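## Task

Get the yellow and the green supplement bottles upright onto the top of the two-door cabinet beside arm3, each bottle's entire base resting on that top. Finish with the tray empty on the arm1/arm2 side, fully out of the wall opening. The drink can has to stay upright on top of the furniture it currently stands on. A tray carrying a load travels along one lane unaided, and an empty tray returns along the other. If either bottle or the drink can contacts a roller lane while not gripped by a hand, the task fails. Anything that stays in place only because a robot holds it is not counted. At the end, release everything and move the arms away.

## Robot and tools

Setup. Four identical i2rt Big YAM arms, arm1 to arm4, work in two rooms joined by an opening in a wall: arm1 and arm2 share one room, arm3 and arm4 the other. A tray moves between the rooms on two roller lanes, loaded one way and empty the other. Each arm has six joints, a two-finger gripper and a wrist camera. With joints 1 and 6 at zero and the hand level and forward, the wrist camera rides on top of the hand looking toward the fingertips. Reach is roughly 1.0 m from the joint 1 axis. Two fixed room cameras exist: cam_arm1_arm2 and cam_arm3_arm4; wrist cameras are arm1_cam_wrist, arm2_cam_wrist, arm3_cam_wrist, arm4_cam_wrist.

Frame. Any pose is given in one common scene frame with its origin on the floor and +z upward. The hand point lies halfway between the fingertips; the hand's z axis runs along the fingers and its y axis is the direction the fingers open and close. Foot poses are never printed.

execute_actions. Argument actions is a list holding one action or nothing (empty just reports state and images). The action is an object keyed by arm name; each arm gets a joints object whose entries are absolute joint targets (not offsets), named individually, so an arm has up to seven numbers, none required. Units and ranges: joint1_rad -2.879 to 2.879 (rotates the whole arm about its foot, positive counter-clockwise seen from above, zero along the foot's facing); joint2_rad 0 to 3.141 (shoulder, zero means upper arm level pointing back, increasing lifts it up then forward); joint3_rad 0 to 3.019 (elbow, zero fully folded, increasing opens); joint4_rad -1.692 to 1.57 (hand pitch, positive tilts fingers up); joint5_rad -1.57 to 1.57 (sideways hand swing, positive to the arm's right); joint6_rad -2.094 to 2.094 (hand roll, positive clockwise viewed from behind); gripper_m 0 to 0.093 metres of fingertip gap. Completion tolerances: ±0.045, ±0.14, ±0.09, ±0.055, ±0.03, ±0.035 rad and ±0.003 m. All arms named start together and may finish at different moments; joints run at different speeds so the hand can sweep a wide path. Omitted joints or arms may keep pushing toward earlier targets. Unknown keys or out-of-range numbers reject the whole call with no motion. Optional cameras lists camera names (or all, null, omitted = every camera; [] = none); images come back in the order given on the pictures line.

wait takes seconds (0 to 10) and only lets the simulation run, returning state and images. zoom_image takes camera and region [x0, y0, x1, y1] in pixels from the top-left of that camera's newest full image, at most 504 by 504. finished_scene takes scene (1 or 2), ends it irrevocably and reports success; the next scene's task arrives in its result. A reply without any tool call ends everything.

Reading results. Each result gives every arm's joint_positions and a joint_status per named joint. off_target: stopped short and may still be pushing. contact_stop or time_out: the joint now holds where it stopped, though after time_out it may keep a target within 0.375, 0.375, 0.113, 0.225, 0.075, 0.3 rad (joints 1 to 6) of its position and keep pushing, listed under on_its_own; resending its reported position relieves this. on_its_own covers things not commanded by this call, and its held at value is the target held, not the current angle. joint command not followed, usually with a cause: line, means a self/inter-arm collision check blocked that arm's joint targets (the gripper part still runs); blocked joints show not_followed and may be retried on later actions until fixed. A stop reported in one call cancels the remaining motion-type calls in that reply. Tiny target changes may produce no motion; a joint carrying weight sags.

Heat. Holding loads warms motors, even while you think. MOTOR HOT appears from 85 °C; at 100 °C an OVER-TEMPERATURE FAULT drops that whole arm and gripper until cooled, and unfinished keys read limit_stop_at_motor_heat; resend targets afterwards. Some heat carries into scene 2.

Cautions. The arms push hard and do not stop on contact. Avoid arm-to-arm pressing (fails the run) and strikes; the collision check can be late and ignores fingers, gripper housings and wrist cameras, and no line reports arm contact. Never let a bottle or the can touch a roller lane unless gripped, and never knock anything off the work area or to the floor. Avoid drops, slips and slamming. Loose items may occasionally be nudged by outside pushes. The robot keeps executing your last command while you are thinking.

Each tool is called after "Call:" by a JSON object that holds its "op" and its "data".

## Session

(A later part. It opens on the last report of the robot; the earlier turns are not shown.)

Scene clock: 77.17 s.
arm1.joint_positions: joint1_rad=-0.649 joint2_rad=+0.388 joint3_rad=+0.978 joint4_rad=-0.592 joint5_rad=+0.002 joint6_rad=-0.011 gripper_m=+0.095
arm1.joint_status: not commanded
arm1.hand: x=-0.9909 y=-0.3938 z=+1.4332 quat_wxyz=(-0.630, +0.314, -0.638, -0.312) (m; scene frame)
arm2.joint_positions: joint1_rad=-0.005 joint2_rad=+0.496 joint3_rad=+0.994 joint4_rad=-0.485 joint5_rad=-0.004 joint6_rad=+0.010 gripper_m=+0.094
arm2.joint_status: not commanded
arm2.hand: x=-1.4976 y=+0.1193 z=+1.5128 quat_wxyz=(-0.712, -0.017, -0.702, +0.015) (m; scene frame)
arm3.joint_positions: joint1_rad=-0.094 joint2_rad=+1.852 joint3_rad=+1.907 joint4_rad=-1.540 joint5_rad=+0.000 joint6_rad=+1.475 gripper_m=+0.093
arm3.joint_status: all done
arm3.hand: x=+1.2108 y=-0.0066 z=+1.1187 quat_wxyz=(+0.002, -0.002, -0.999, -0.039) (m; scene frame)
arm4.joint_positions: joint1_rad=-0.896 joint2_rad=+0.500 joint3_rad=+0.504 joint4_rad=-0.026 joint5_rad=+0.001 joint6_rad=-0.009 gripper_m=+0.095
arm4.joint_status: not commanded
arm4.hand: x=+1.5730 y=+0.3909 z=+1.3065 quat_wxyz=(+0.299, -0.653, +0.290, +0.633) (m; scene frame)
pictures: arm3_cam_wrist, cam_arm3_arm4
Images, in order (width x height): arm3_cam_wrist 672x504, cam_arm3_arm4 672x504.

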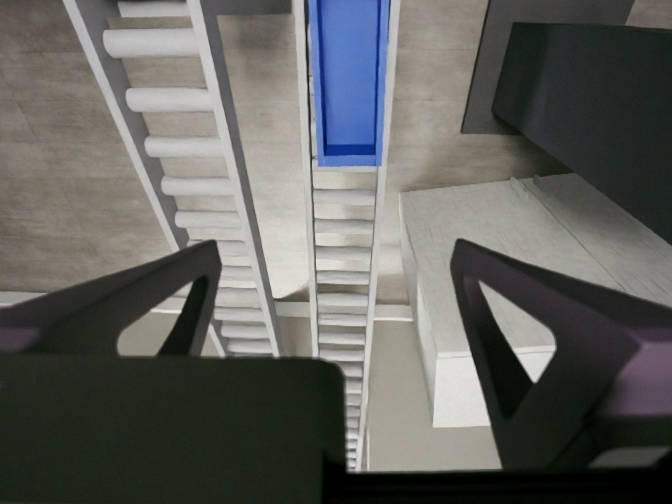

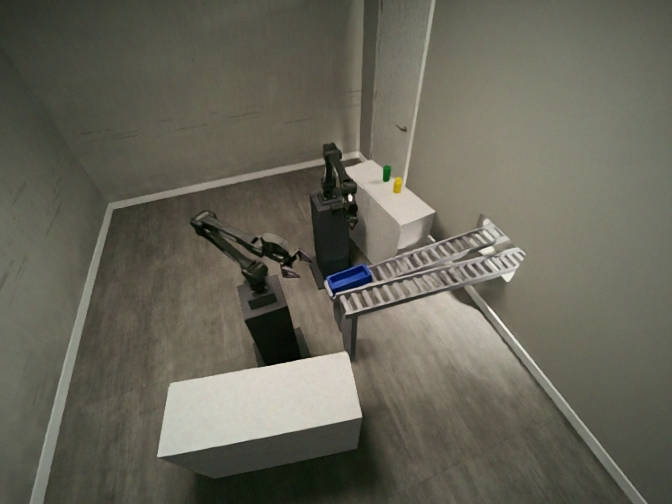

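Call:
{"op": "execute_actions", "data": {"actions": [{"arm3":{"joints":{"joint1_rad":-1.2,"joint2_rad":0.8,"joint3_rad":1.2,"joint4_rad":-1.2,"joint6_rad":0}},"arm4":{"joints":{"joint2_rad":1.2,"joint3_rad":1.1,"joint4_rad":-1.45,"joint6_rad":-1.34}}}], "cameras": []}}

Call:
{"op": "execute_actions", "data": {"actions": [{"arm4":{"joints":{"joint1_rad":0.227,"joint2_rad":1.75,"joint3_rad":1.3,"joint4_rad":-1.1}}}], "cameras": ["arm4_cam_wrist","cam_arm3_arm4"]}}

Scene clock: 82.93 s.
arm1.joint_positions: joint1_rad=-0.649 joint2_rad=+0.388 joint3_rad=+0.978 joint4_rad=-0.592 joint5_rad=+0.002 joint6_rad=-0.011 gripper_m=+0.095
arm1.joint_status: not commanded
arm1.hand: x=-0.9909 y=-0.3938 z=+1.4332 quat_wxyz=(-0.630, +0.314, -0.638, -0.312) (m; scene frame)
arm2.joint_positions: joint1_rad=-0.005 joint2_rad=+0.496 joint3_rad=+0.994 joint4_rad=-0.485 joint5_rad=-0.004 joint6_rad=+0.010 gripper_m=+0.094
arm2.joint_status: not commanded
arm2.hand: x=-1.4976 y=+0.1193 z=+1.5128 quat_wxyz=(-0.712, -0.017, -0.702, +0.015) (m; scene frame)
arm3.joint_positions: joint1_rad=-1.197 joint2_rad=+0.788 joint3_rad=+1.204 joint4_rad=-1.211 joint5_rad=+0.003 joint6_rad=+0.015 gripper_m=+0.093
arm3.joint_status: all done
arm3.hand: x=+1.4567 y=-0.4812 z=+1.2928 quat_wxyz=(-0.365, +0.163, -0.914, -0.068) (m; scene frame)
arm4.joint_positions: joint1_rad=-0.896 joint2_rad=+1.206 joint3_rad=+1.028 joint4_rad=-1.438 joint5_rad=+0.001 joint6_rad=-1.330 gripper_m=+0.095
arm4.joint_status: all done
arm4.hand: x=+1.5977 y=+0.3665 z=+1.1342 quat_wxyz=(-0.015, -0.972, -0.234, -0.018) (m; scene frame)
pictures: none
No camera images: the call's "cameras" was empty. Leave "cameras" out to get every camera's image.

Scene clock: 84.50 s.
arm1.joint_positions: joint1_rad=-0.649 joint2_rad=+0.388 joint3_rad=+0.978 joint4_rad=-0.592 joint5_rad=+0.002 joint6_rad=-0.011 gripper_m=+0.095
arm1.joint_status: not commanded
arm1.hand: x=-0.9909 y=-0.3938 z=+1.4332 quat_wxyz=(-0.630, +0.314, -0.638, -0.312) (m; scene frame)
arm2.joint_positions: joint1_rad=-0.005 joint2_rad=+0.496 joint3_rad=+0.994 joint4_rad=-0.485 joint5_rad=-0.004 joint6_rad=+0.010 gripper_m=+0.094
arm2.joint_status: not commanded
arm2.hand: x=-1.4976 y=+0.1193 z=+1.5128 quat_wxyz=(-0.712, -0.017, -0.702, +0.015) (m; scene frame)
arm3.joint_positions: joint1_rad=-1.197 joint2_rad=+0.788 joint3_rad=+1.204 joint4_rad=-1.211 joint5_rad=+0.003 joint6_rad=+0.015 gripper_m=+0.093
arm3.joint_status: not commanded
arm3.hand: x=+1.4567 y=-0.4812 z=+1.2928 quat_wxyz=(-0.365, +0.163, -0.914, -0.068) (m; scene frame)
arm4.joint_positions: joint1_rad=+0.234 joint2_rad=+1.773 joint3_rad=+1.276 joint4_rad=-1.105 joint5_rad=+0.000 joint6_rad=-1.331 gripper_m=+0.095
arm4.joint_status: all done
arm4.hand: x=+1.3302 y=-0.0026 z=+0.9915 quat_wxyz=(-0.008, -0.695, -0.718, -0.021) (m; scene frame)
pictures: arm4_cam_wrist, cam_arm3_arm4
Images, in order (width x height): arm4_cam_wrist 672x504, cam_arm3_arm4 672x504.

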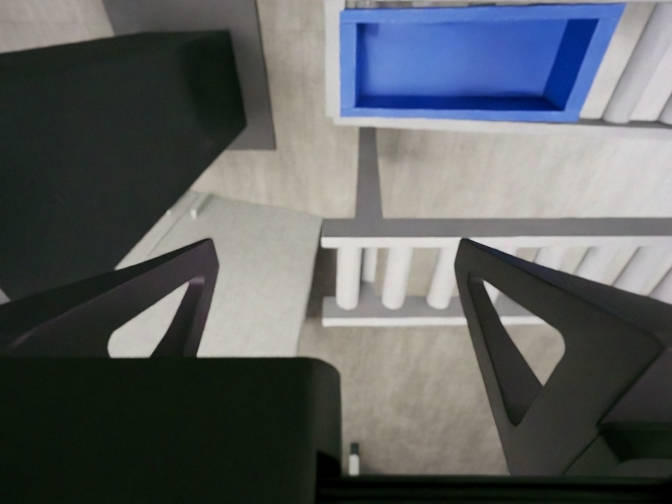

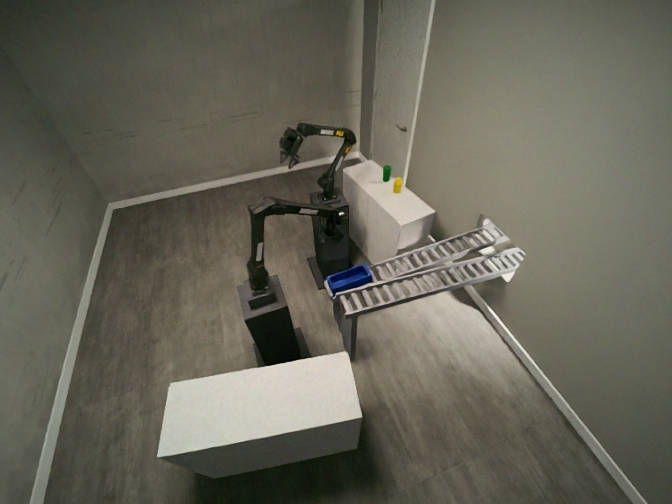

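Call:
{"op": "execute_actions", "data": {"actions": [{"arm4":{"joints":{"joint1_rad":0.19,"joint2_rad":2.23,"joint3_rad":1.215,"joint4_rad":-0.49,"joint6_rad":-1.375,"gripper_m":0.05}}}], "cameras": ["arm4_cam_wrist","cam_arm3_arm4"]}}

Scene clock: 87.40 s.
arm1.joint_positions: joint1_rad=-0.649 joint2_rad=+0.388 joint3_rad=+0.978 joint4_rad=-0.592 joint5_rad=+0.002 joint6_rad=-0.011 gripper_m=+0.095
arm1.joint_status: not commanded
arm1.hand: x=-0.9909 y=-0.3938 z=+1.4332 quat_wxyz=(-0.630, +0.314, -0.638, -0.312) (m; scene frame)
arm2.joint_positions: joint1_rad=-0.005 joint2_rad=+0.496 joint3_rad=+0.994 joint4_rad=-0.485 joint5_rad=-0.004 joint6_rad=+0.010 gripper_m=+0.094
arm2.joint_status: not commanded
arm2.hand: x=-1.4976 y=+0.1193 z=+1.5128 quat_wxyz=(-0.712, -0.017, -0.702, +0.015) (m; scene frame)
arm3.joint_positions: joint1_rad=-1.197 joint2_rad=+0.788 joint3_rad=+1.204 joint4_rad=-1.211 joint5_rad=+0.003 joint6_rad=+0.015 gripper_m=+0.093
arm3.joint_status: not commanded
arm3.hand: x=+1.4567 y=-0.4812 z=+1.2928 quat_wxyz=(-0.365, +0.163, -0.914, -0.068) (m; scene frame)
arm4.joint_positions: joint1_rad=+0.190 joint2_rad=+2.249 joint3_rad=+1.206 joint4_rad=-0.504 joint5_rad=+0.000 joint6_rad=-1.365 gripper_m=+0.050
arm4.joint_status: all done
arm4.hand: x=+1.3101 y=+0.0171 z=+0.7386 quat_wxyz=(+0.007, -0.699, -0.715, +0.002) (m; scene frame)
pictures: arm4_cam_wrist, cam_arm3_arm4
Images, in order (width x height): arm4_cam_wrist 672x504, cam_arm3_arm4 672x504.

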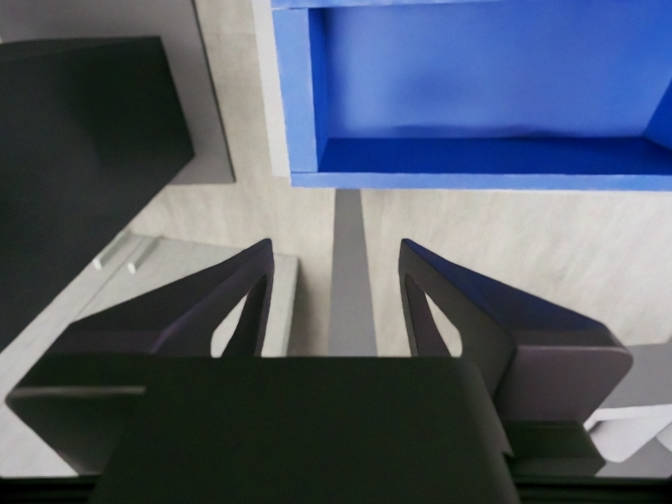

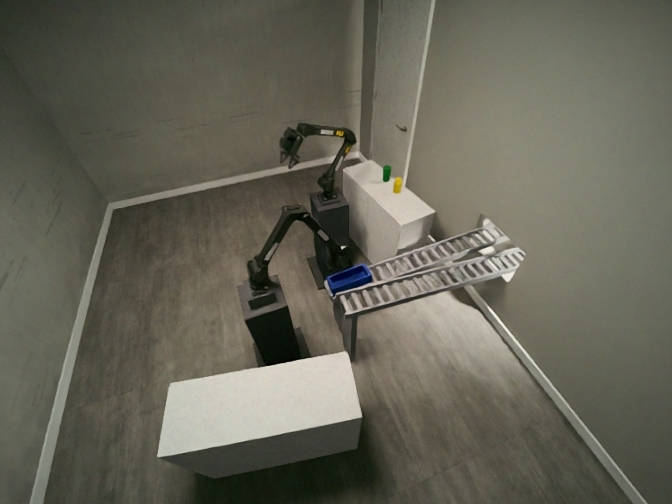

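Call:
{"op": "execute_actions", "data": {"actions": [{"arm4":{"joints":{"joint1_rad":0.215,"joint2_rad":2.40,"joint3_rad":1.22,"joint4_rad":-0.36,"gripper_m":0.06}}}], "cameras": ["arm4_cam_wrist","cam_arm3_arm4"]}}

Scene clock: 90.17 s.
arm1.joint_positions: joint1_rad=-0.649 joint2_rad=+0.388 joint3_rad=+0.978 joint4_rad=-0.592 joint5_rad=+0.002 joint6_rad=-0.011 gripper_m=+0.095
arm1.joint_status: not commanded
arm1.hand: x=-0.9909 y=-0.3938 z=+1.4332 quat_wxyz=(-0.630, +0.314, -0.638, -0.312) (m; scene frame)
arm2.joint_positions: joint1_rad=-0.005 joint2_rad=+0.496 joint3_rad=+0.994 joint4_rad=-0.485 joint5_rad=-0.004 joint6_rad=+0.010 gripper_m=+0.094
arm2.joint_status: not commanded
arm2.hand: x=-1.4976 y=+0.1193 z=+1.5128 quat_wxyz=(-0.712, -0.017, -0.702, +0.015) (m; scene frame)
arm3.joint_positions: joint1_rad=-1.197 joint2_rad=+0.788 joint3_rad=+1.204 joint4_rad=-1.211 joint5_rad=+0.003 joint6_rad=+0.015 gripper_m=+0.093
arm3.joint_status: not commanded
arm3.hand: x=+1.4567 y=-0.4812 z=+1.2928 quat_wxyz=(-0.365, +0.163, -0.914, -0.068) (m; scene frame)
arm4.joint_positions: joint1_rad=+0.210 joint2_rad=+2.412 joint3_rad=+1.207 joint4_rad=-0.372 joint5_rad=+0.000 joint6_rad=-1.366 gripper_m=+0.060
arm4.joint_status: all done
arm4.hand: x=+1.3385 y=+0.0144 z=+0.6615 quat_wxyz=(-0.002, -0.691, -0.722, -0.010) (m; scene frame)
pictures: arm4_cam_wrist, cam_arm3_arm4
Images, in order (width x height): arm4_cam_wrist 672x504, cam_arm3_arm4 672x504.

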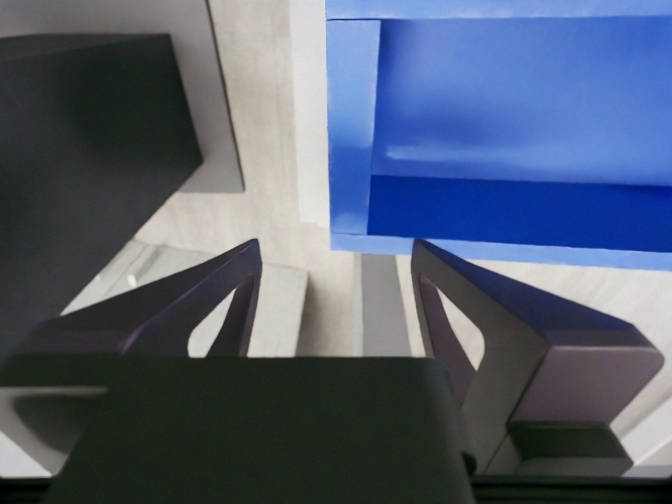

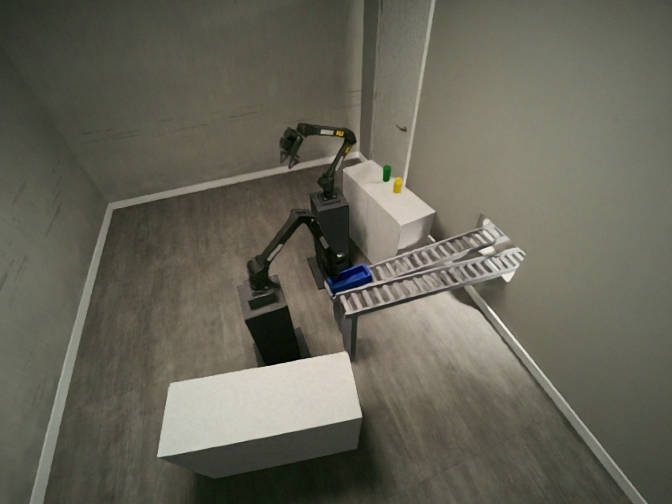

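Call:
{"op": "execute_actions", "data": {"actions": [{"arm4":{"joints":{"joint2_rad":2.515,"joint3_rad":1.32,"joint4_rad":-0.325}}}], "cameras": ["arm4_cam_wrist","cam_arm3_arm4"]}}

Call:
{"op": "zoom_image", "data": {"camera": "cam_arm3_arm4", "region": [300,240,390,320]}}

Scene clock: 92.47 s.
arm1.joint_positions: joint1_rad=-0.649 joint2_rad=+0.388 joint3_rad=+0.978 joint4_rad=-0.592 joint5_rad=+0.002 joint6_rad=-0.011 gripper_m=+0.095
arm1.joint_status: not commanded
arm1.hand: x=-0.9909 y=-0.3938 z=+1.4332 quat_wxyz=(-0.630, +0.314, -0.638, -0.312) (m; scene frame)
arm2.joint_positions: joint1_rad=-0.005 joint2_rad=+0.496 joint3_rad=+0.994 joint4_rad=-0.485 joint5_rad=-0.004 joint6_rad=+0.010 gripper_m=+0.094
arm2.joint_status: not commanded
arm2.hand: x=-1.4976 y=+0.1193 z=+1.5128 quat_wxyz=(-0.712, -0.017, -0.702, +0.015) (m; scene frame)
arm3.joint_positions: joint1_rad=-1.197 joint2_rad=+0.788 joint3_rad=+1.204 joint4_rad=-1.211 joint5_rad=+0.003 joint6_rad=+0.015 gripper_m=+0.093
arm3.joint_status: not commanded
arm3.hand: x=+1.4567 y=-0.4812 z=+1.2928 quat_wxyz=(-0.365, +0.163, -0.914, -0.068) (m; scene frame)
arm4.joint_positions: joint1_rad=+0.210 joint2_rad=+2.505 joint3_rad=+1.305 joint4_rad=-0.333 joint5_rad=+0.000 joint6_rad=-1.366 gripper_m=+0.060
arm4.joint_status: all done
arm4.hand: x=+1.3095 y=+0.0073 z=+0.6310 quat_wxyz=(+0.010, -0.691, -0.722, +0.009) (m; scene frame)
pictures: arm4_cam_wrist, cam_arm3_arm4
Images, in order (width x height): arm4_cam_wrist 672x504, cam_arm3_arm4 672x504.

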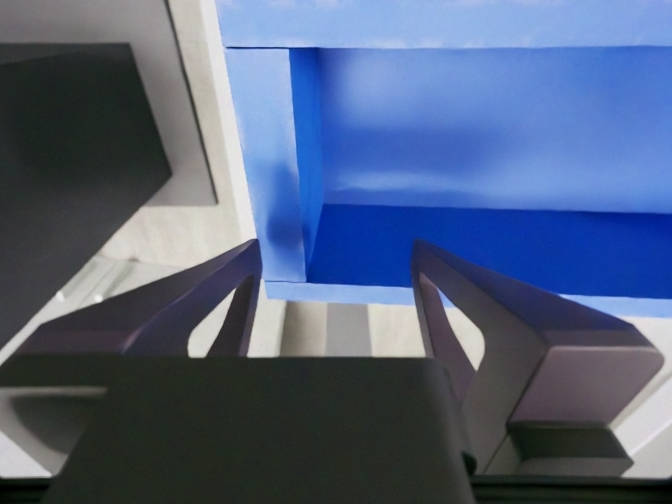

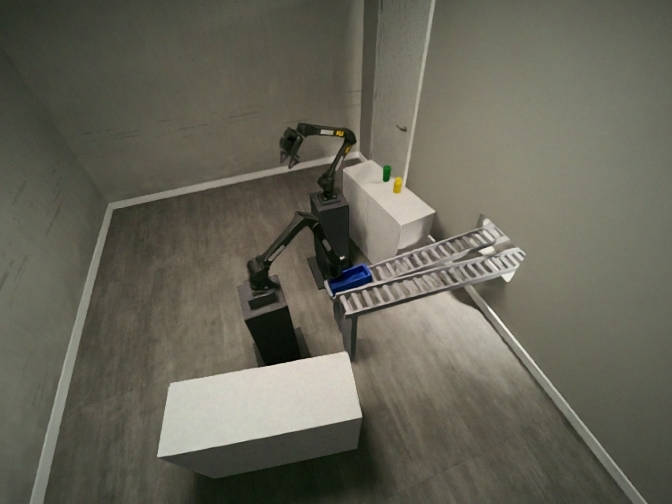

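Region (300, 240, 390, 320) of cam_arm3_arm4's 672x504 image, scaled by 5.600, with more detail than that image has.

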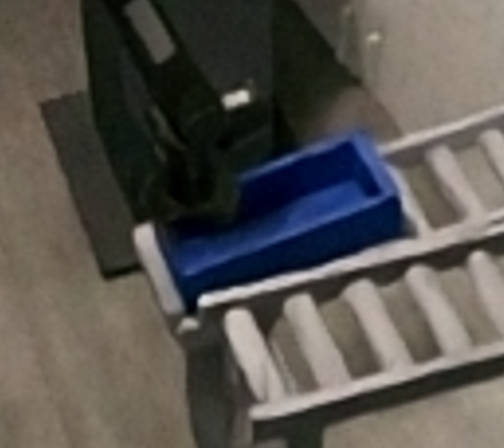

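Call:
{"op": "execute_actions", "data": {"actions": [{"arm4":{"joints":{"joint2_rad":2.40,"joint3_rad":1.19,"joint4_rad":-0.375}}}], "cameras": []}}

Call:
{"op": "execute_actions", "data": {"actions": [{"arm4":{"joints":{"joint2_rad":2.55,"joint3_rad":1.285,"joint4_rad":-0.30}}}], "cameras": ["arm4_cam_wrist"]}}

Scene clock: 95.23 s.
arm1.joint_positions: joint1_rad=-0.649 joint2_rad=+0.388 joint3_rad=+0.978 joint4_rad=-0.592 joint5_rad=+0.002 joint6_rad=-0.011 gripper_m=+0.095
arm1.joint_status: not commanded
arm1.hand: x=-0.9909 y=-0.3938 z=+1.4332 quat_wxyz=(-0.630, +0.314, -0.638, -0.312) (m; scene frame)
arm2.joint_positions: joint1_rad=-0.005 joint2_rad=+0.496 joint3_rad=+0.994 joint4_rad=-0.485 joint5_rad=-0.004 joint6_rad=+0.010 gripper_m=+0.094
arm2.joint_status: not commanded
arm2.hand: x=-1.4976 y=+0.1193 z=+1.5128 quat_wxyz=(-0.712, -0.017, -0.702, +0.015) (m; scene frame)
arm3.joint_positions: joint1_rad=-1.197 joint2_rad=+0.788 joint3_rad=+1.204 joint4_rad=-1.211 joint5_rad=+0.003 joint6_rad=+0.015 gripper_m=+0.093
arm3.joint_status: not commanded
arm3.hand: x=+1.4567 y=-0.4812 z=+1.2928 quat_wxyz=(-0.365, +0.163, -0.914, -0.068) (m; scene frame)
arm4.joint_positions: joint1_rad=+0.210 joint2_rad=+2.433 joint3_rad=+1.191 joint4_rad=-0.368 joint5_rad=+0.000 joint6_rad=-1.366 gripper_m=+0.060
arm4.joint_status: all done
arm4.hand: x=+1.3552 y=+0.0187 z=+0.6504 quat_wxyz=(-0.010, -0.691, -0.722, -0.024) (m; scene frame)
pictures: none
No camera images: the call's "cameras" was empty. Leave "cameras" out to get every camera's image.

Scene clock: 96.13 s.
arm1.joint_positions: joint1_rad=-0.649 joint2_rad=+0.388 joint3_rad=+0.978 joint4_rad=-0.592 joint5_rad=+0.002 joint6_rad=-0.011 gripper_m=+0.095
arm1.joint_status: not commanded
arm1.hand: x=-0.9909 y=-0.3938 z=+1.4332 quat_wxyz=(-0.630, +0.314, -0.638, -0.312) (m; scene frame)
arm2.joint_positions: joint1_rad=-0.005 joint2_rad=+0.496 joint3_rad=+0.994 joint4_rad=-0.485 joint5_rad=-0.004 joint6_rad=+0.010 gripper_m=+0.094
arm2.joint_status: not commanded
arm2.hand: x=-1.4976 y=+0.1193 z=+1.5128 quat_wxyz=(-0.712, -0.017, -0.702, +0.015) (m; scene frame)
arm3.joint_positions: joint1_rad=-1.197 joint2_rad=+0.788 joint3_rad=+1.204 joint4_rad=-1.211 joint5_rad=+0.003 joint6_rad=+0.015 gripper_m=+0.093
arm3.joint_status: not commanded
arm3.hand: x=+1.4567 y=-0.4812 z=+1.2928 quat_wxyz=(-0.365, +0.163, -0.914, -0.068) (m; scene frame)
arm4.joint_positions: joint1_rad=+0.210 joint2_rad=+2.545 joint3_rad=+1.280 joint4_rad=-0.307 joint5_rad=+0.000 joint6_rad=-1.366 gripper_m=+0.060
arm4.joint_status: all done
arm4.hand: x=+1.3358 y=+0.0142 z=+0.6089 quat_wxyz=(+0.000, -0.691, -0.723, -0.008) (m; scene frame)
pictures: arm4_cam_wrist
Images, in order (width x height): arm4_cam_wrist 672x504.

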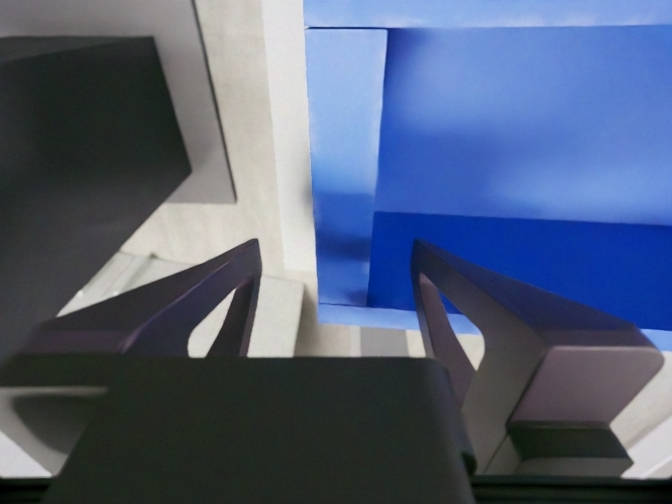

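Call:
{"op": "execute_actions", "data": {"actions": [{"arm4":{"joints":{"joint2_rad":2.605,"joint3_rad":1.31,"joint4_rad":-0.27}}}], "cameras": []}}

Call:
{"op": "execute_actions", "data": {"actions": [{"arm4":{"joints":{"gripper_m":0.01}}}], "cameras": ["arm4_cam_wrist","cam_arm3_arm4"]}}

Scene clock: 97.57 s.
arm1.joint_positions: joint1_rad=-0.649 joint2_rad=+0.388 joint3_rad=+0.978 joint4_rad=-0.592 joint5_rad=+0.002 joint6_rad=-0.011 gripper_m=+0.095
arm1.joint_status: not commanded
arm1.hand: x=-0.9909 y=-0.3938 z=+1.4332 quat_wxyz=(-0.630, +0.314, -0.638, -0.312) (m; scene frame)
arm2.joint_positions: joint1_rad=-0.005 joint2_rad=+0.496 joint3_rad=+0.994 joint4_rad=-0.485 joint5_rad=-0.004 joint6_rad=+0.010 gripper_m=+0.094
arm2.joint_status: not commanded
arm2.hand: x=-1.4976 y=+0.1193 z=+1.5128 quat_wxyz=(-0.712, -0.017, -0.702, +0.015) (m; scene frame)
arm3.joint_positions: joint1_rad=-1.197 joint2_rad=+0.788 joint3_rad=+1.204 joint4_rad=-1.211 joint5_rad=+0.003 joint6_rad=+0.015 gripper_m=+0.093
arm3.joint_status: not commanded
arm3.hand: x=+1.4567 y=-0.4812 z=+1.2928 quat_wxyz=(-0.365, +0.163, -0.914, -0.068) (m; scene frame)
arm4.joint_positions: joint1_rad=+0.211 joint2_rad=+2.593 joint3_rad=+1.293 joint4_rad=-0.282 joint5_rad=+0.000 joint6_rad=-1.368 gripper_m=+0.060
arm4.joint_status: all done
arm4.hand: x=+1.3437 y=+0.0160 z=+0.5882 quat_wxyz=(-0.003, -0.691, -0.723, -0.012) (m; scene frame)
pictures: none
No camera images: the call's "cameras" was empty. Leave "cameras" out to get every camera's image.

Scene clock: 98.17 s.
arm1.joint_positions: joint1_rad=-0.649 joint2_rad=+0.388 joint3_rad=+0.978 joint4_rad=-0.592 joint5_rad=+0.002 joint6_rad=-0.011 gripper_m=+0.095
arm1.joint_status: not commanded
arm1.hand: x=-0.9909 y=-0.3938 z=+1.4332 quat_wxyz=(-0.630, +0.314, -0.638, -0.312) (m; scene frame)
arm2.joint_positions: joint1_rad=-0.005 joint2_rad=+0.496 joint3_rad=+0.994 joint4_rad=-0.485 joint5_rad=-0.004 joint6_rad=+0.010 gripper_m=+0.094
arm2.joint_status: not commanded
arm2.hand: x=-1.4976 y=+0.1193 z=+1.5128 quat_wxyz=(-0.712, -0.017, -0.702, +0.015) (m; scene frame)
arm3.joint_positions: joint1_rad=-1.197 joint2_rad=+0.788 joint3_rad=+1.204 joint4_rad=-1.211 joint5_rad=+0.003 joint6_rad=+0.015 gripper_m=+0.093
arm3.joint_status: not commanded
arm3.hand: x=+1.4567 y=-0.4812 z=+1.2928 quat_wxyz=(-0.365, +0.163, -0.914, -0.068) (m; scene frame)
arm4.joint_positions: joint1_rad=+0.210 joint2_rad=+2.592 joint3_rad=+1.310 joint4_rad=-0.262 joint5_rad=+0.006 joint6_rad=-1.360 gripper_m=+0.021
arm4.joint_status: gripper_m off_target (ended at +0.021, target +0.010)
arm4.hand: x=+1.3286 y=+0.0135 z=+0.5900 quat_wxyz=(+0.010, -0.693, -0.720, +0.002) (m; scene frame)
pictures: arm4_cam_wrist, cam_arm3_arm4
Images, in order (width x height): arm4_cam_wrist 672x504, cam_arm3_arm4 672x504.

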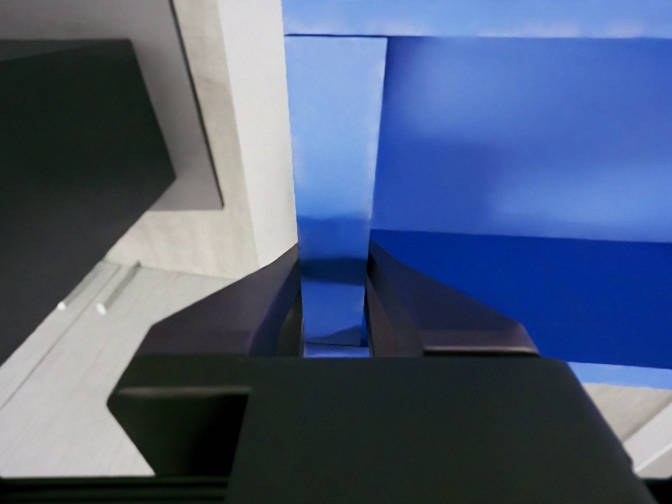

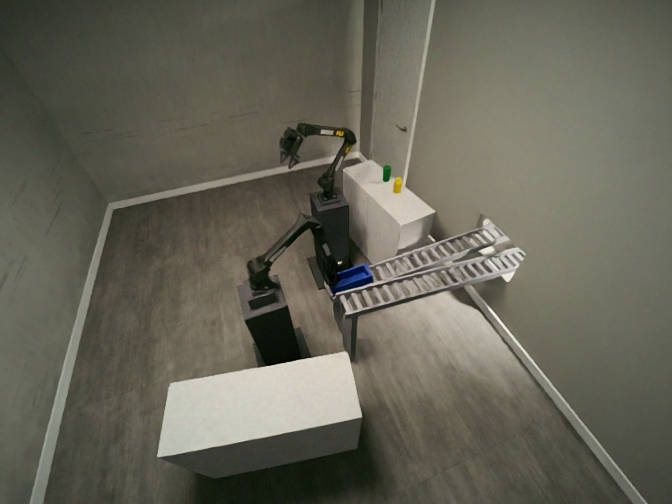

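Call:
{"op": "execute_actions", "data": {"actions": [{"arm4":{"joints":{"joint2_rad":1.86,"joint3_rad":1.16,"joint4_rad":-0.85}}}], "cameras": ["arm4_cam_wrist","cam_arm3_arm4"]}}

Call:
{"op": "zoom_image", "data": {"camera": "cam_arm3_arm4", "region": [280,200,440,330]}}

Scene clock: 101.13 s.
arm1.joint_positions: joint1_rad=-0.649 joint2_rad=+0.388 joint3_rad=+0.978 joint4_rad=-0.592 joint5_rad=+0.002 joint6_rad=-0.011 gripper_m=+0.095
arm1.joint_status: not commanded
arm1.hand: x=-0.9909 y=-0.3938 z=+1.4332 quat_wxyz=(-0.630, +0.314, -0.638, -0.312) (m; scene frame)
arm2.joint_positions: joint1_rad=-0.005 joint2_rad=+0.496 joint3_rad=+0.994 joint4_rad=-0.485 joint5_rad=-0.004 joint6_rad=+0.010 gripper_m=+0.094
arm2.joint_status: not commanded
arm2.hand: x=-1.4976 y=+0.1193 z=+1.5128 quat_wxyz=(-0.712, -0.017, -0.702, +0.015) (m; scene frame)
arm3.joint_positions: joint1_rad=-1.197 joint2_rad=+0.788 joint3_rad=+1.204 joint4_rad=-1.211 joint5_rad=+0.003 joint6_rad=+0.015 gripper_m=+0.093
arm3.joint_status: not commanded
arm3.hand: x=+1.4567 y=-0.4812 z=+1.2928 quat_wxyz=(-0.365, +0.163, -0.914, -0.068) (m; scene frame)
arm4.joint_positions: joint1_rad=+0.210 joint2_rad=+1.865 joint3_rad=+1.140 joint4_rad=-0.846 joint5_rad=+0.003 joint6_rad=-1.366 gripper_m=+0.020
arm4.joint_status: all done
arm4.hand: x=+1.3376 y=+0.0128 z=+0.9061 quat_wxyz=(+0.002, -0.692, -0.722, -0.009) (m; scene frame)
pictures: arm4_cam_wrist, cam_arm3_arm4
Images, in order (width x height): arm4_cam_wrist 672x504, cam_arm3_arm4 672x504.

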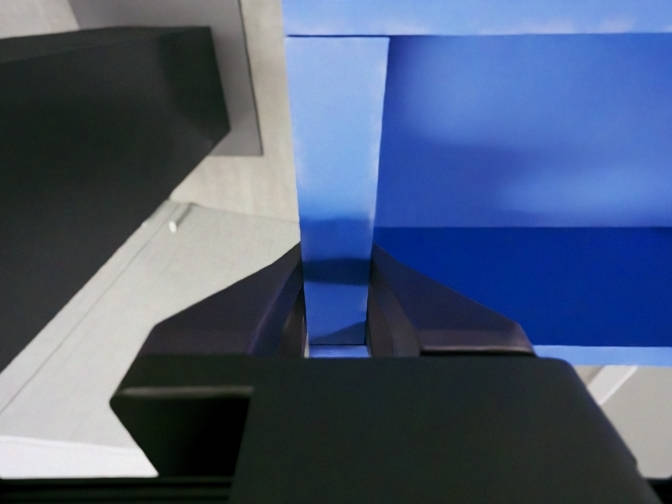

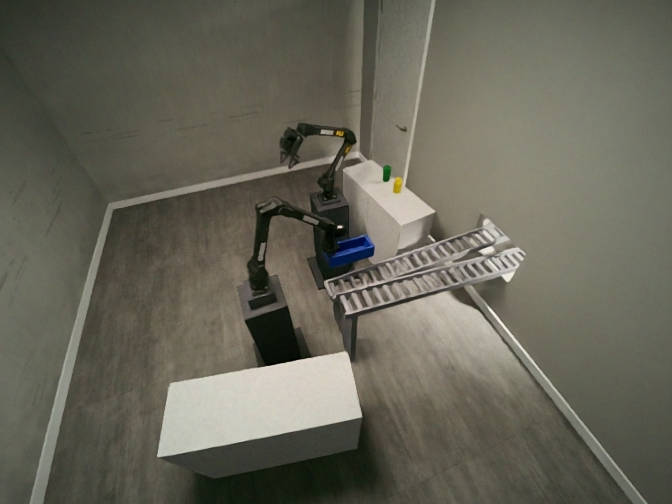

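Region (280, 200, 440, 330) of cam_arm3_arm4's 672x504 image, scaled by 3.150, with more detail than that image has; it fills the top 410 rows of this view, and the rest is white.

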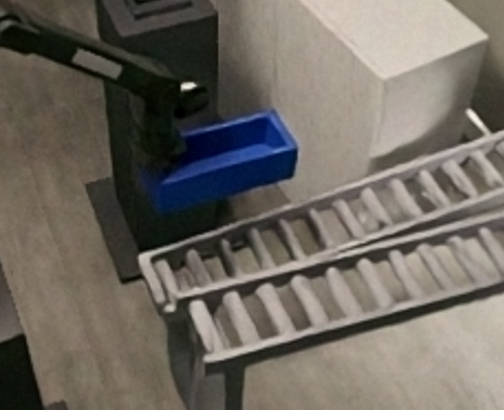

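Call:
{"op": "execute_actions", "data": {"actions": [{"arm4":{"joints":{"joint1_rad":-0.30,"joint6_rad":-1.88,"joint3_rad":1.22,"joint4_rad":-0.92}}}], "cameras": ["arm4_cam_wrist","cam_arm3_arm4"]}}

Call:
{"op": "zoom_image", "data": {"camera": "cam_arm3_arm4", "region": [280,200,440,330]}}

Scene clock: 104.57 s.
arm1.joint_positions: joint1_rad=-0.649 joint2_rad=+0.388 joint3_rad=+0.978 joint4_rad=-0.592 joint5_rad=+0.002 joint6_rad=-0.011 gripper_m=+0.095
arm1.joint_status: not commanded
arm1.hand: x=-0.9909 y=-0.3938 z=+1.4332 quat_wxyz=(-0.630, +0.314, -0.638, -0.312) (m; scene frame)
arm2.joint_positions: joint1_rad=-0.005 joint2_rad=+0.496 joint3_rad=+0.994 joint4_rad=-0.485 joint5_rad=-0.004 joint6_rad=+0.010 gripper_m=+0.094
arm2.joint_status: not commanded
arm2.hand: x=-1.4976 y=+0.1193 z=+1.5128 quat_wxyz=(-0.712, -0.017, -0.702, +0.015) (m; scene frame)
arm3.joint_positions: joint1_rad=-1.197 joint2_rad=+0.788 joint3_rad=+1.204 joint4_rad=-1.211 joint5_rad=+0.003 joint6_rad=+0.015 gripper_m=+0.093
arm3.joint_status: not commanded
arm3.hand: x=+1.4567 y=-0.4812 z=+1.2928 quat_wxyz=(-0.365, +0.163, -0.914, -0.068) (m; scene frame)
arm4.joint_positions: joint1_rad=-0.301 joint2_rad=+1.865 joint3_rad=+1.167 joint4_rad=-0.914 joint5_rad=+0.006 joint6_rad=-1.869 gripper_m=+0.020
arm4.joint_status: all done
arm4.hand: x=+1.3432 y=+0.2561 z=+0.9169 quat_wxyz=(-0.016, -0.694, -0.719, -0.021) (m; scene frame)
pictures: arm4_cam_wrist, cam_arm3_arm4
Images, in order (width x height): arm4_cam_wrist 672x504, cam_arm3_arm4 672x504.

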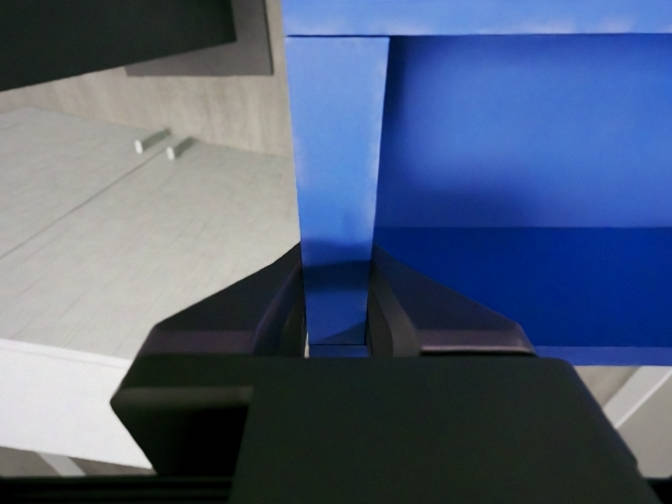

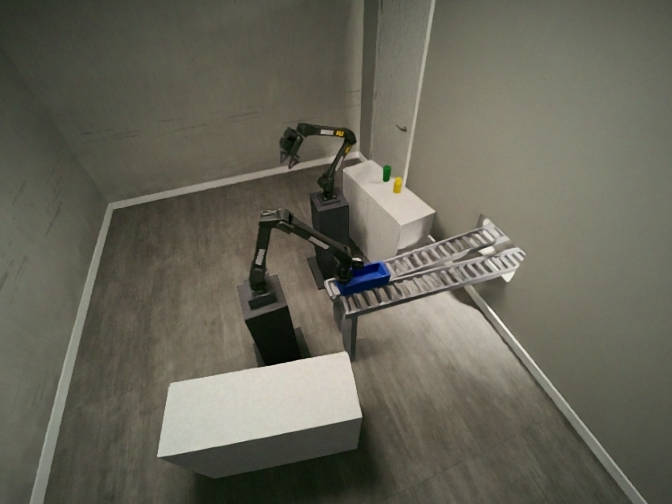

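Region (280, 200, 440, 330) of cam_arm3_arm4's 672x504 image, scaled by 3.150, with more detail than that image has; it fills the top 410 rows of this view, and the rest is white.

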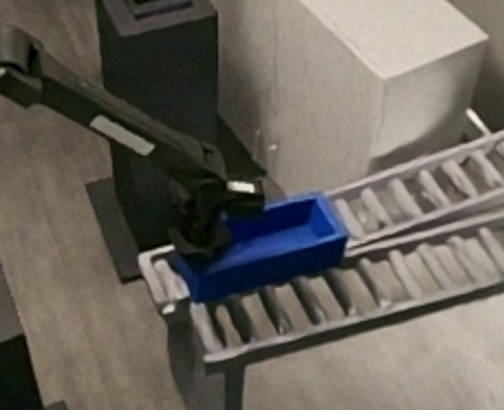

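Call:
{"op": "execute_actions", "data": {"actions": [{"arm4":{"joints":{"joint1_rad":-0.235,"joint6_rad":-1.81,"joint2_rad":2.0,"joint3_rad":1.29,"joint4_rad":-0.82}}}], "cameras": ["cam_arm3_arm4"]}}

Call:
{"op": "zoom_image", "data": {"camera": "cam_arm3_arm4", "region": [310,230,420,330]}}

Scene clock: 107.37 s.
arm1.joint_positions: joint1_rad=-0.649 joint2_rad=+0.388 joint3_rad=+0.978 joint4_rad=-0.592 joint5_rad=+0.002 joint6_rad=-0.011 gripper_m=+0.095
arm1.joint_status: not commanded
arm1.hand: x=-0.9909 y=-0.3938 z=+1.4332 quat_wxyz=(-0.630, +0.314, -0.638, -0.312) (m; scene frame)
arm2.joint_positions: joint1_rad=-0.005 joint2_rad=+0.496 joint3_rad=+0.994 joint4_rad=-0.485 joint5_rad=-0.004 joint6_rad=+0.010 gripper_m=+0.094
arm2.joint_status: not commanded
arm2.hand: x=-1.4976 y=+0.1193 z=+1.5128 quat_wxyz=(-0.712, -0.017, -0.702, +0.015) (m; scene frame)
arm3.joint_positions: joint1_rad=-1.197 joint2_rad=+0.788 joint3_rad=+1.204 joint4_rad=-1.211 joint5_rad=+0.003 joint6_rad=+0.015 gripper_m=+0.093
arm3.joint_status: not commanded
arm3.hand: x=+1.4567 y=-0.4812 z=+1.2928 quat_wxyz=(-0.365, +0.163, -0.914, -0.068) (m; scene frame)
arm4.joint_positions: joint1_rad=-0.228 joint2_rad=+2.016 joint3_rad=+1.241 joint4_rad=-0.832 joint5_rad=+0.005 joint6_rad=-1.819 gripper_m=+0.020
arm4.joint_status: all done
arm4.hand: x=+1.3053 y=+0.2284 z=+0.8642 quat_wxyz=(-0.014, -0.686, -0.727, -0.020) (m; scene frame)
pictures: cam_arm3_arm4
Images, in order (width x height): cam_arm3_arm4 672x504.

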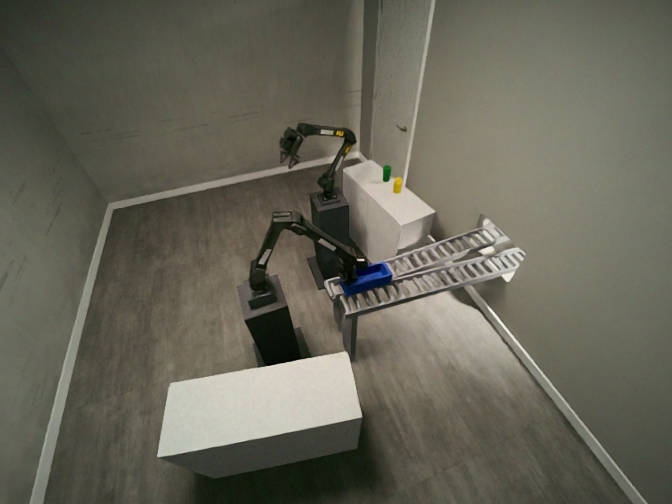

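Region (310, 230, 420, 330) of cam_arm3_arm4's 672x504 image, scaled by 4.582, with more detail than that image has; it fills the top 458 rows of this view, and the rest is white.

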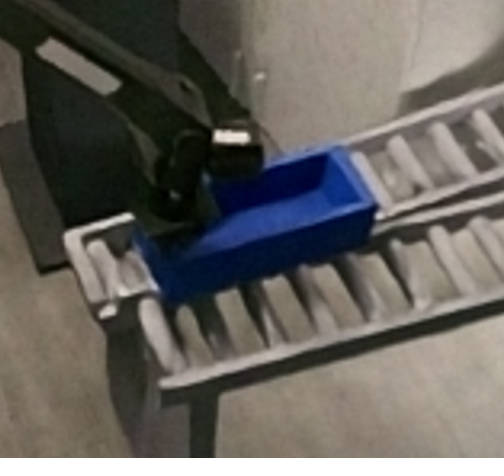

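Call:
{"op": "execute_actions", "data": {"actions": [{"arm4":{"joints":{"joint2_rad":2.10,"joint3_rad":1.27,"joint4_rad":-0.74,"joint6_rad":-1.79}}}], "cameras": ["cam_arm3_arm4"]}}

Call:
{"op": "zoom_image", "data": {"camera": "cam_arm3_arm4", "region": [310,230,420,330]}}

Scene clock: 109.07 s.
arm1.joint_positions: joint1_rad=-0.649 joint2_rad=+0.388 joint3_rad=+0.978 joint4_rad=-0.592 joint5_rad=+0.002 joint6_rad=-0.011 gripper_m=+0.095
arm1.joint_status: not commanded
arm1.hand: x=-0.9909 y=-0.3938 z=+1.4332 quat_wxyz=(-0.630, +0.314, -0.638, -0.312) (m; scene frame)
arm2.joint_positions: joint1_rad=-0.005 joint2_rad=+0.496 joint3_rad=+0.994 joint4_rad=-0.485 joint5_rad=-0.004 joint6_rad=+0.010 gripper_m=+0.094
arm2.joint_status: not commanded
arm2.hand: x=-1.4976 y=+0.1193 z=+1.5128 quat_wxyz=(-0.712, -0.017, -0.702, +0.015) (m; scene frame)
arm3.joint_positions: joint1_rad=-1.197 joint2_rad=+0.788 joint3_rad=+1.204 joint4_rad=-1.211 joint5_rad=+0.003 joint6_rad=+0.015 gripper_m=+0.093
arm3.joint_status: not commanded
arm3.hand: x=+1.4567 y=-0.4812 z=+1.2928 quat_wxyz=(-0.365, +0.163, -0.914, -0.068) (m; scene frame)
arm4.joint_positions: joint1_rad=-0.228 joint2_rad=+2.118 joint3_rad=+1.241 joint4_rad=-0.757 joint5_rad=+0.005 joint6_rad=-1.799 gripper_m=+0.020
arm4.joint_status: all done
arm4.hand: x=+1.3103 y=+0.2281 z=+0.8138 quat_wxyz=(-0.025, -0.693, -0.720, -0.027) (m; scene frame)
pictures: cam_arm3_arm4
Images, in order (width x height): cam_arm3_arm4 672x504.

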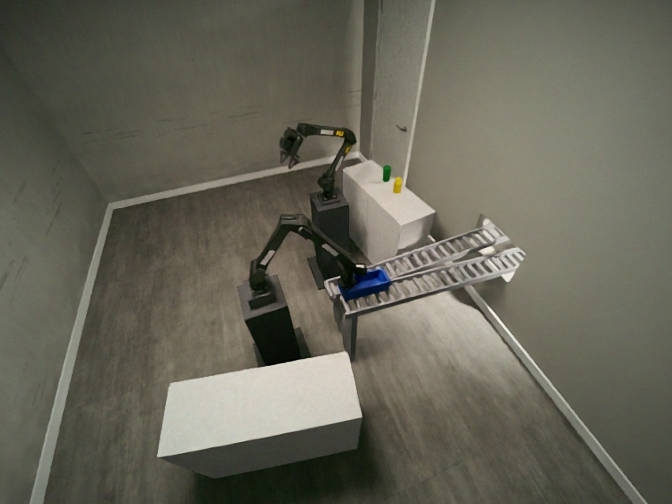

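Region (310, 230, 420, 330) of cam_arm3_arm4's 672x504 image, scaled by 4.582, with more detail than that image has; it fills the top 458 rows of this view, and the rest is white.

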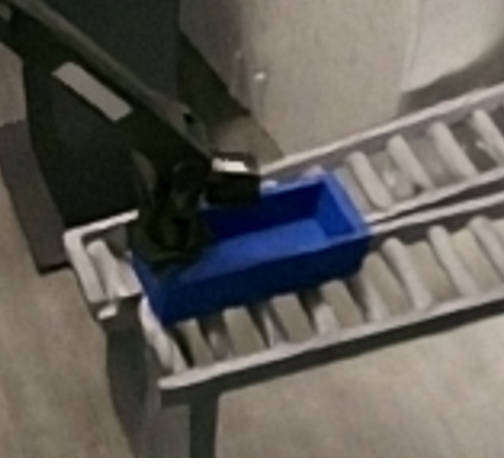

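Call:
{"op": "execute_actions", "data": {"actions": [{"arm4":{"joints":{"joint2_rad":2.185,"joint3_rad":1.28,"joint4_rad":-0.67}}}], "cameras": ["cam_arm3_arm4"]}}

Call:
{"op": "zoom_image", "data": {"camera": "cam_arm3_arm4", "region": [310,230,420,330]}}

Scene clock: 110.50 s.
arm1.joint_positions: joint1_rad=-0.649 joint2_rad=+0.388 joint3_rad=+0.978 joint4_rad=-0.592 joint5_rad=+0.002 joint6_rad=-0.011 gripper_m=+0.095
arm1.joint_status: not commanded
arm1.hand: x=-0.9909 y=-0.3938 z=+1.4332 quat_wxyz=(-0.630, +0.314, -0.638, -0.312) (m; scene frame)
arm2.joint_positions: joint1_rad=-0.005 joint2_rad=+0.496 joint3_rad=+0.994 joint4_rad=-0.485 joint5_rad=-0.004 joint6_rad=+0.010 gripper_m=+0.094
arm2.joint_status: not commanded
arm2.hand: x=-1.4976 y=+0.1193 z=+1.5128 quat_wxyz=(-0.712, -0.017, -0.702, +0.015) (m; scene frame)
arm3.joint_positions: joint1_rad=-1.197 joint2_rad=+0.788 joint3_rad=+1.204 joint4_rad=-1.211 joint5_rad=+0.003 joint6_rad=+0.015 gripper_m=+0.093
arm3.joint_status: not commanded
arm3.hand: x=+1.4567 y=-0.4812 z=+1.2928 quat_wxyz=(-0.365, +0.163, -0.914, -0.068) (m; scene frame)
arm4.joint_positions: joint1_rad=-0.232 joint2_rad=+2.158 joint3_rad=+1.245 joint4_rad=-0.691 joint5_rad=+0.001 joint6_rad=-1.797 gripper_m=+0.020
arm4.joint_status: all done
arm4.hand: x=+1.3031 y=+0.2313 z=+0.7941 quat_wxyz=(-0.013, -0.695, -0.718, -0.018) (m; scene frame)
pictures: cam_arm3_arm4
Images, in order (width x height): cam_arm3_arm4 672x504.

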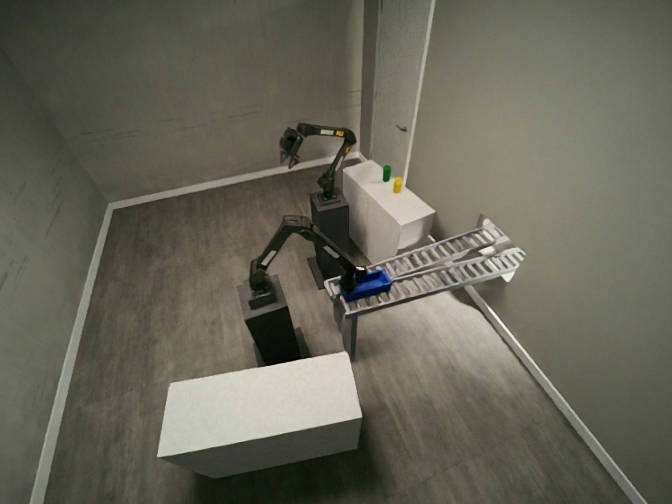

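Region (310, 230, 420, 330) of cam_arm3_arm4's 672x504 image, scaled by 4.582, with more detail than that image has; it fills the top 458 rows of this view, and the rest is white.

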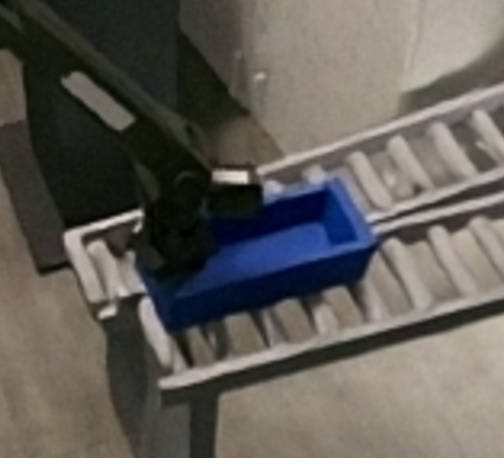

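Call:
{"op": "execute_actions", "data": {"actions": [{"arm3":{"joints":{"joint1_rad":0.6,"joint2_rad":1.3,"joint3_rad":1.75,"joint4_rad":-1.35}}}], "cameras": ["arm3_cam_wrist","arm4_cam_wrist","cam_arm3_arm4"]}}

Scene clock: 113.03 s.
arm1.joint_positions: joint1_rad=-0.649 joint2_rad=+0.388 joint3_rad=+0.978 joint4_rad=-0.592 joint5_rad=+0.002 joint6_rad=-0.011 gripper_m=+0.095
arm1.joint_status: not commanded
arm1.hand: x=-0.9909 y=-0.3938 z=+1.4332 quat_wxyz=(-0.630, +0.314, -0.638, -0.312) (m; scene frame)
arm2.joint_positions: joint1_rad=-0.005 joint2_rad=+0.496 joint3_rad=+0.994 joint4_rad=-0.485 joint5_rad=-0.004 joint6_rad=+0.010 gripper_m=+0.094
arm2.joint_status: not commanded
arm2.hand: x=-1.4976 y=+0.1193 z=+1.5128 quat_wxyz=(-0.712, -0.017, -0.702, +0.015) (m; scene frame)
arm3.joint_positions: joint1_rad=+0.606 joint2_rad=+1.320 joint3_rad=+1.687 joint4_rad=-1.339 joint5_rad=+0.000 joint6_rad=+0.013 gripper_m=+0.093
arm3.joint_status: all done
arm3.hand: x=+0.8779 y=-0.1935 z=+1.3203 quat_wxyz=(-0.130, +0.841, -0.453, -0.265) (m; scene frame)
arm4.joint_positions: joint1_rad=-0.232 joint2_rad=+2.158 joint3_rad=+1.245 joint4_rad=-0.691 joint5_rad=+0.001 joint6_rad=-1.797 gripper_m=+0.020
arm4.joint_status: not commanded
arm4.hand: x=+1.3031 y=+0.2313 z=+0.7941 quat_wxyz=(-0.013, -0.695, -0.718, -0.018) (m; scene frame)
pictures: arm3_cam_wrist, arm4_cam_wrist, cam_arm3_arm4
Images, in order (width x height): arm3_cam_wrist 672x504, arm4_cam_wrist 672x504, cam_arm3_arm4 672x504.

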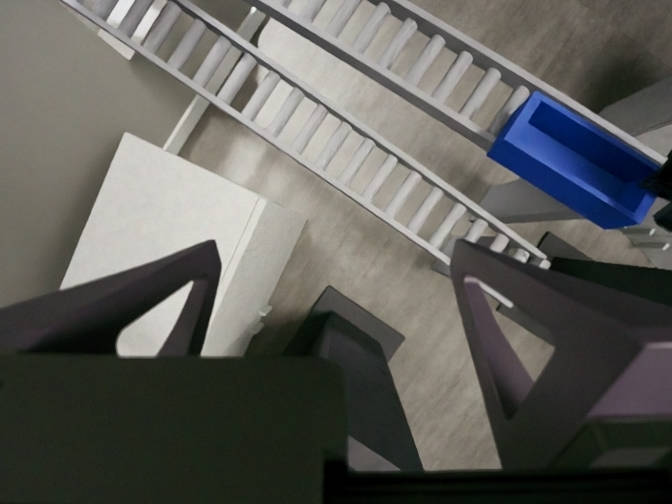

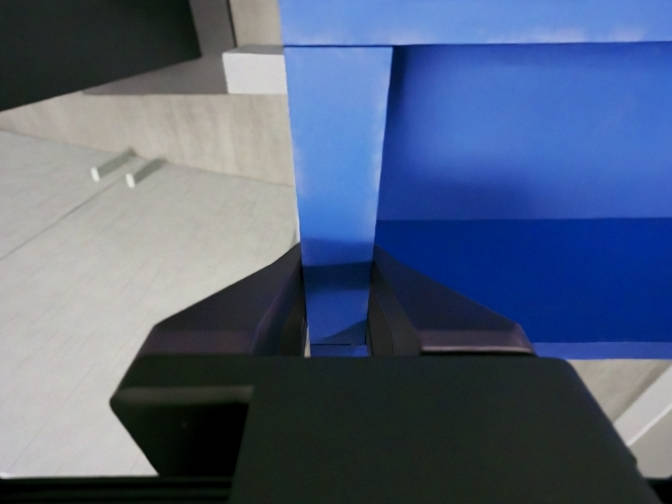

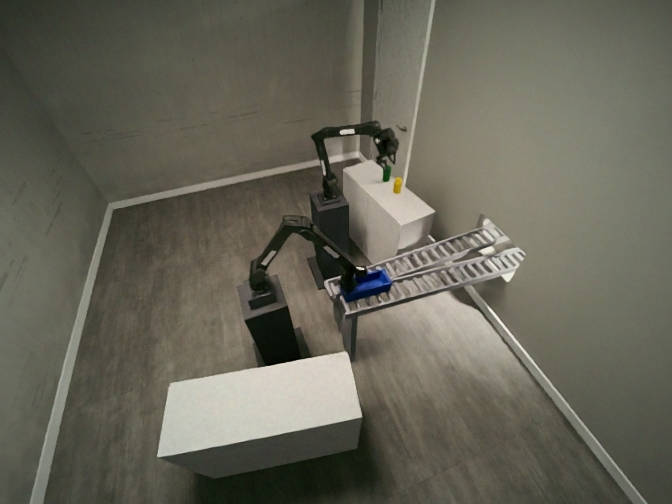

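Call:
{"op": "zoom_image", "data": {"camera": "arm3_cam_wrist", "region": [440,40,672,250]}}

Region (440, 40, 672, 250) of arm3_cam_wrist's 672x504 image, scaled by 2.172, with more detail than that image has; it fills the top 456 rows of this view, and the rest is white.

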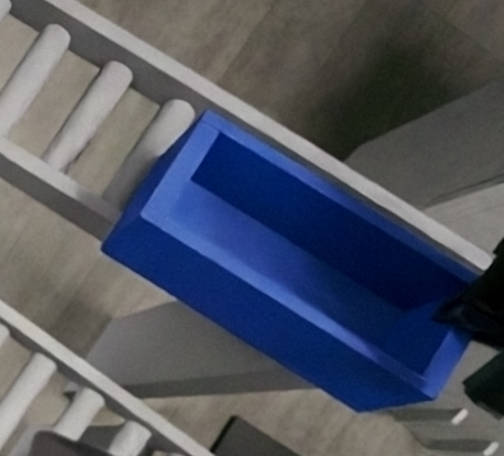

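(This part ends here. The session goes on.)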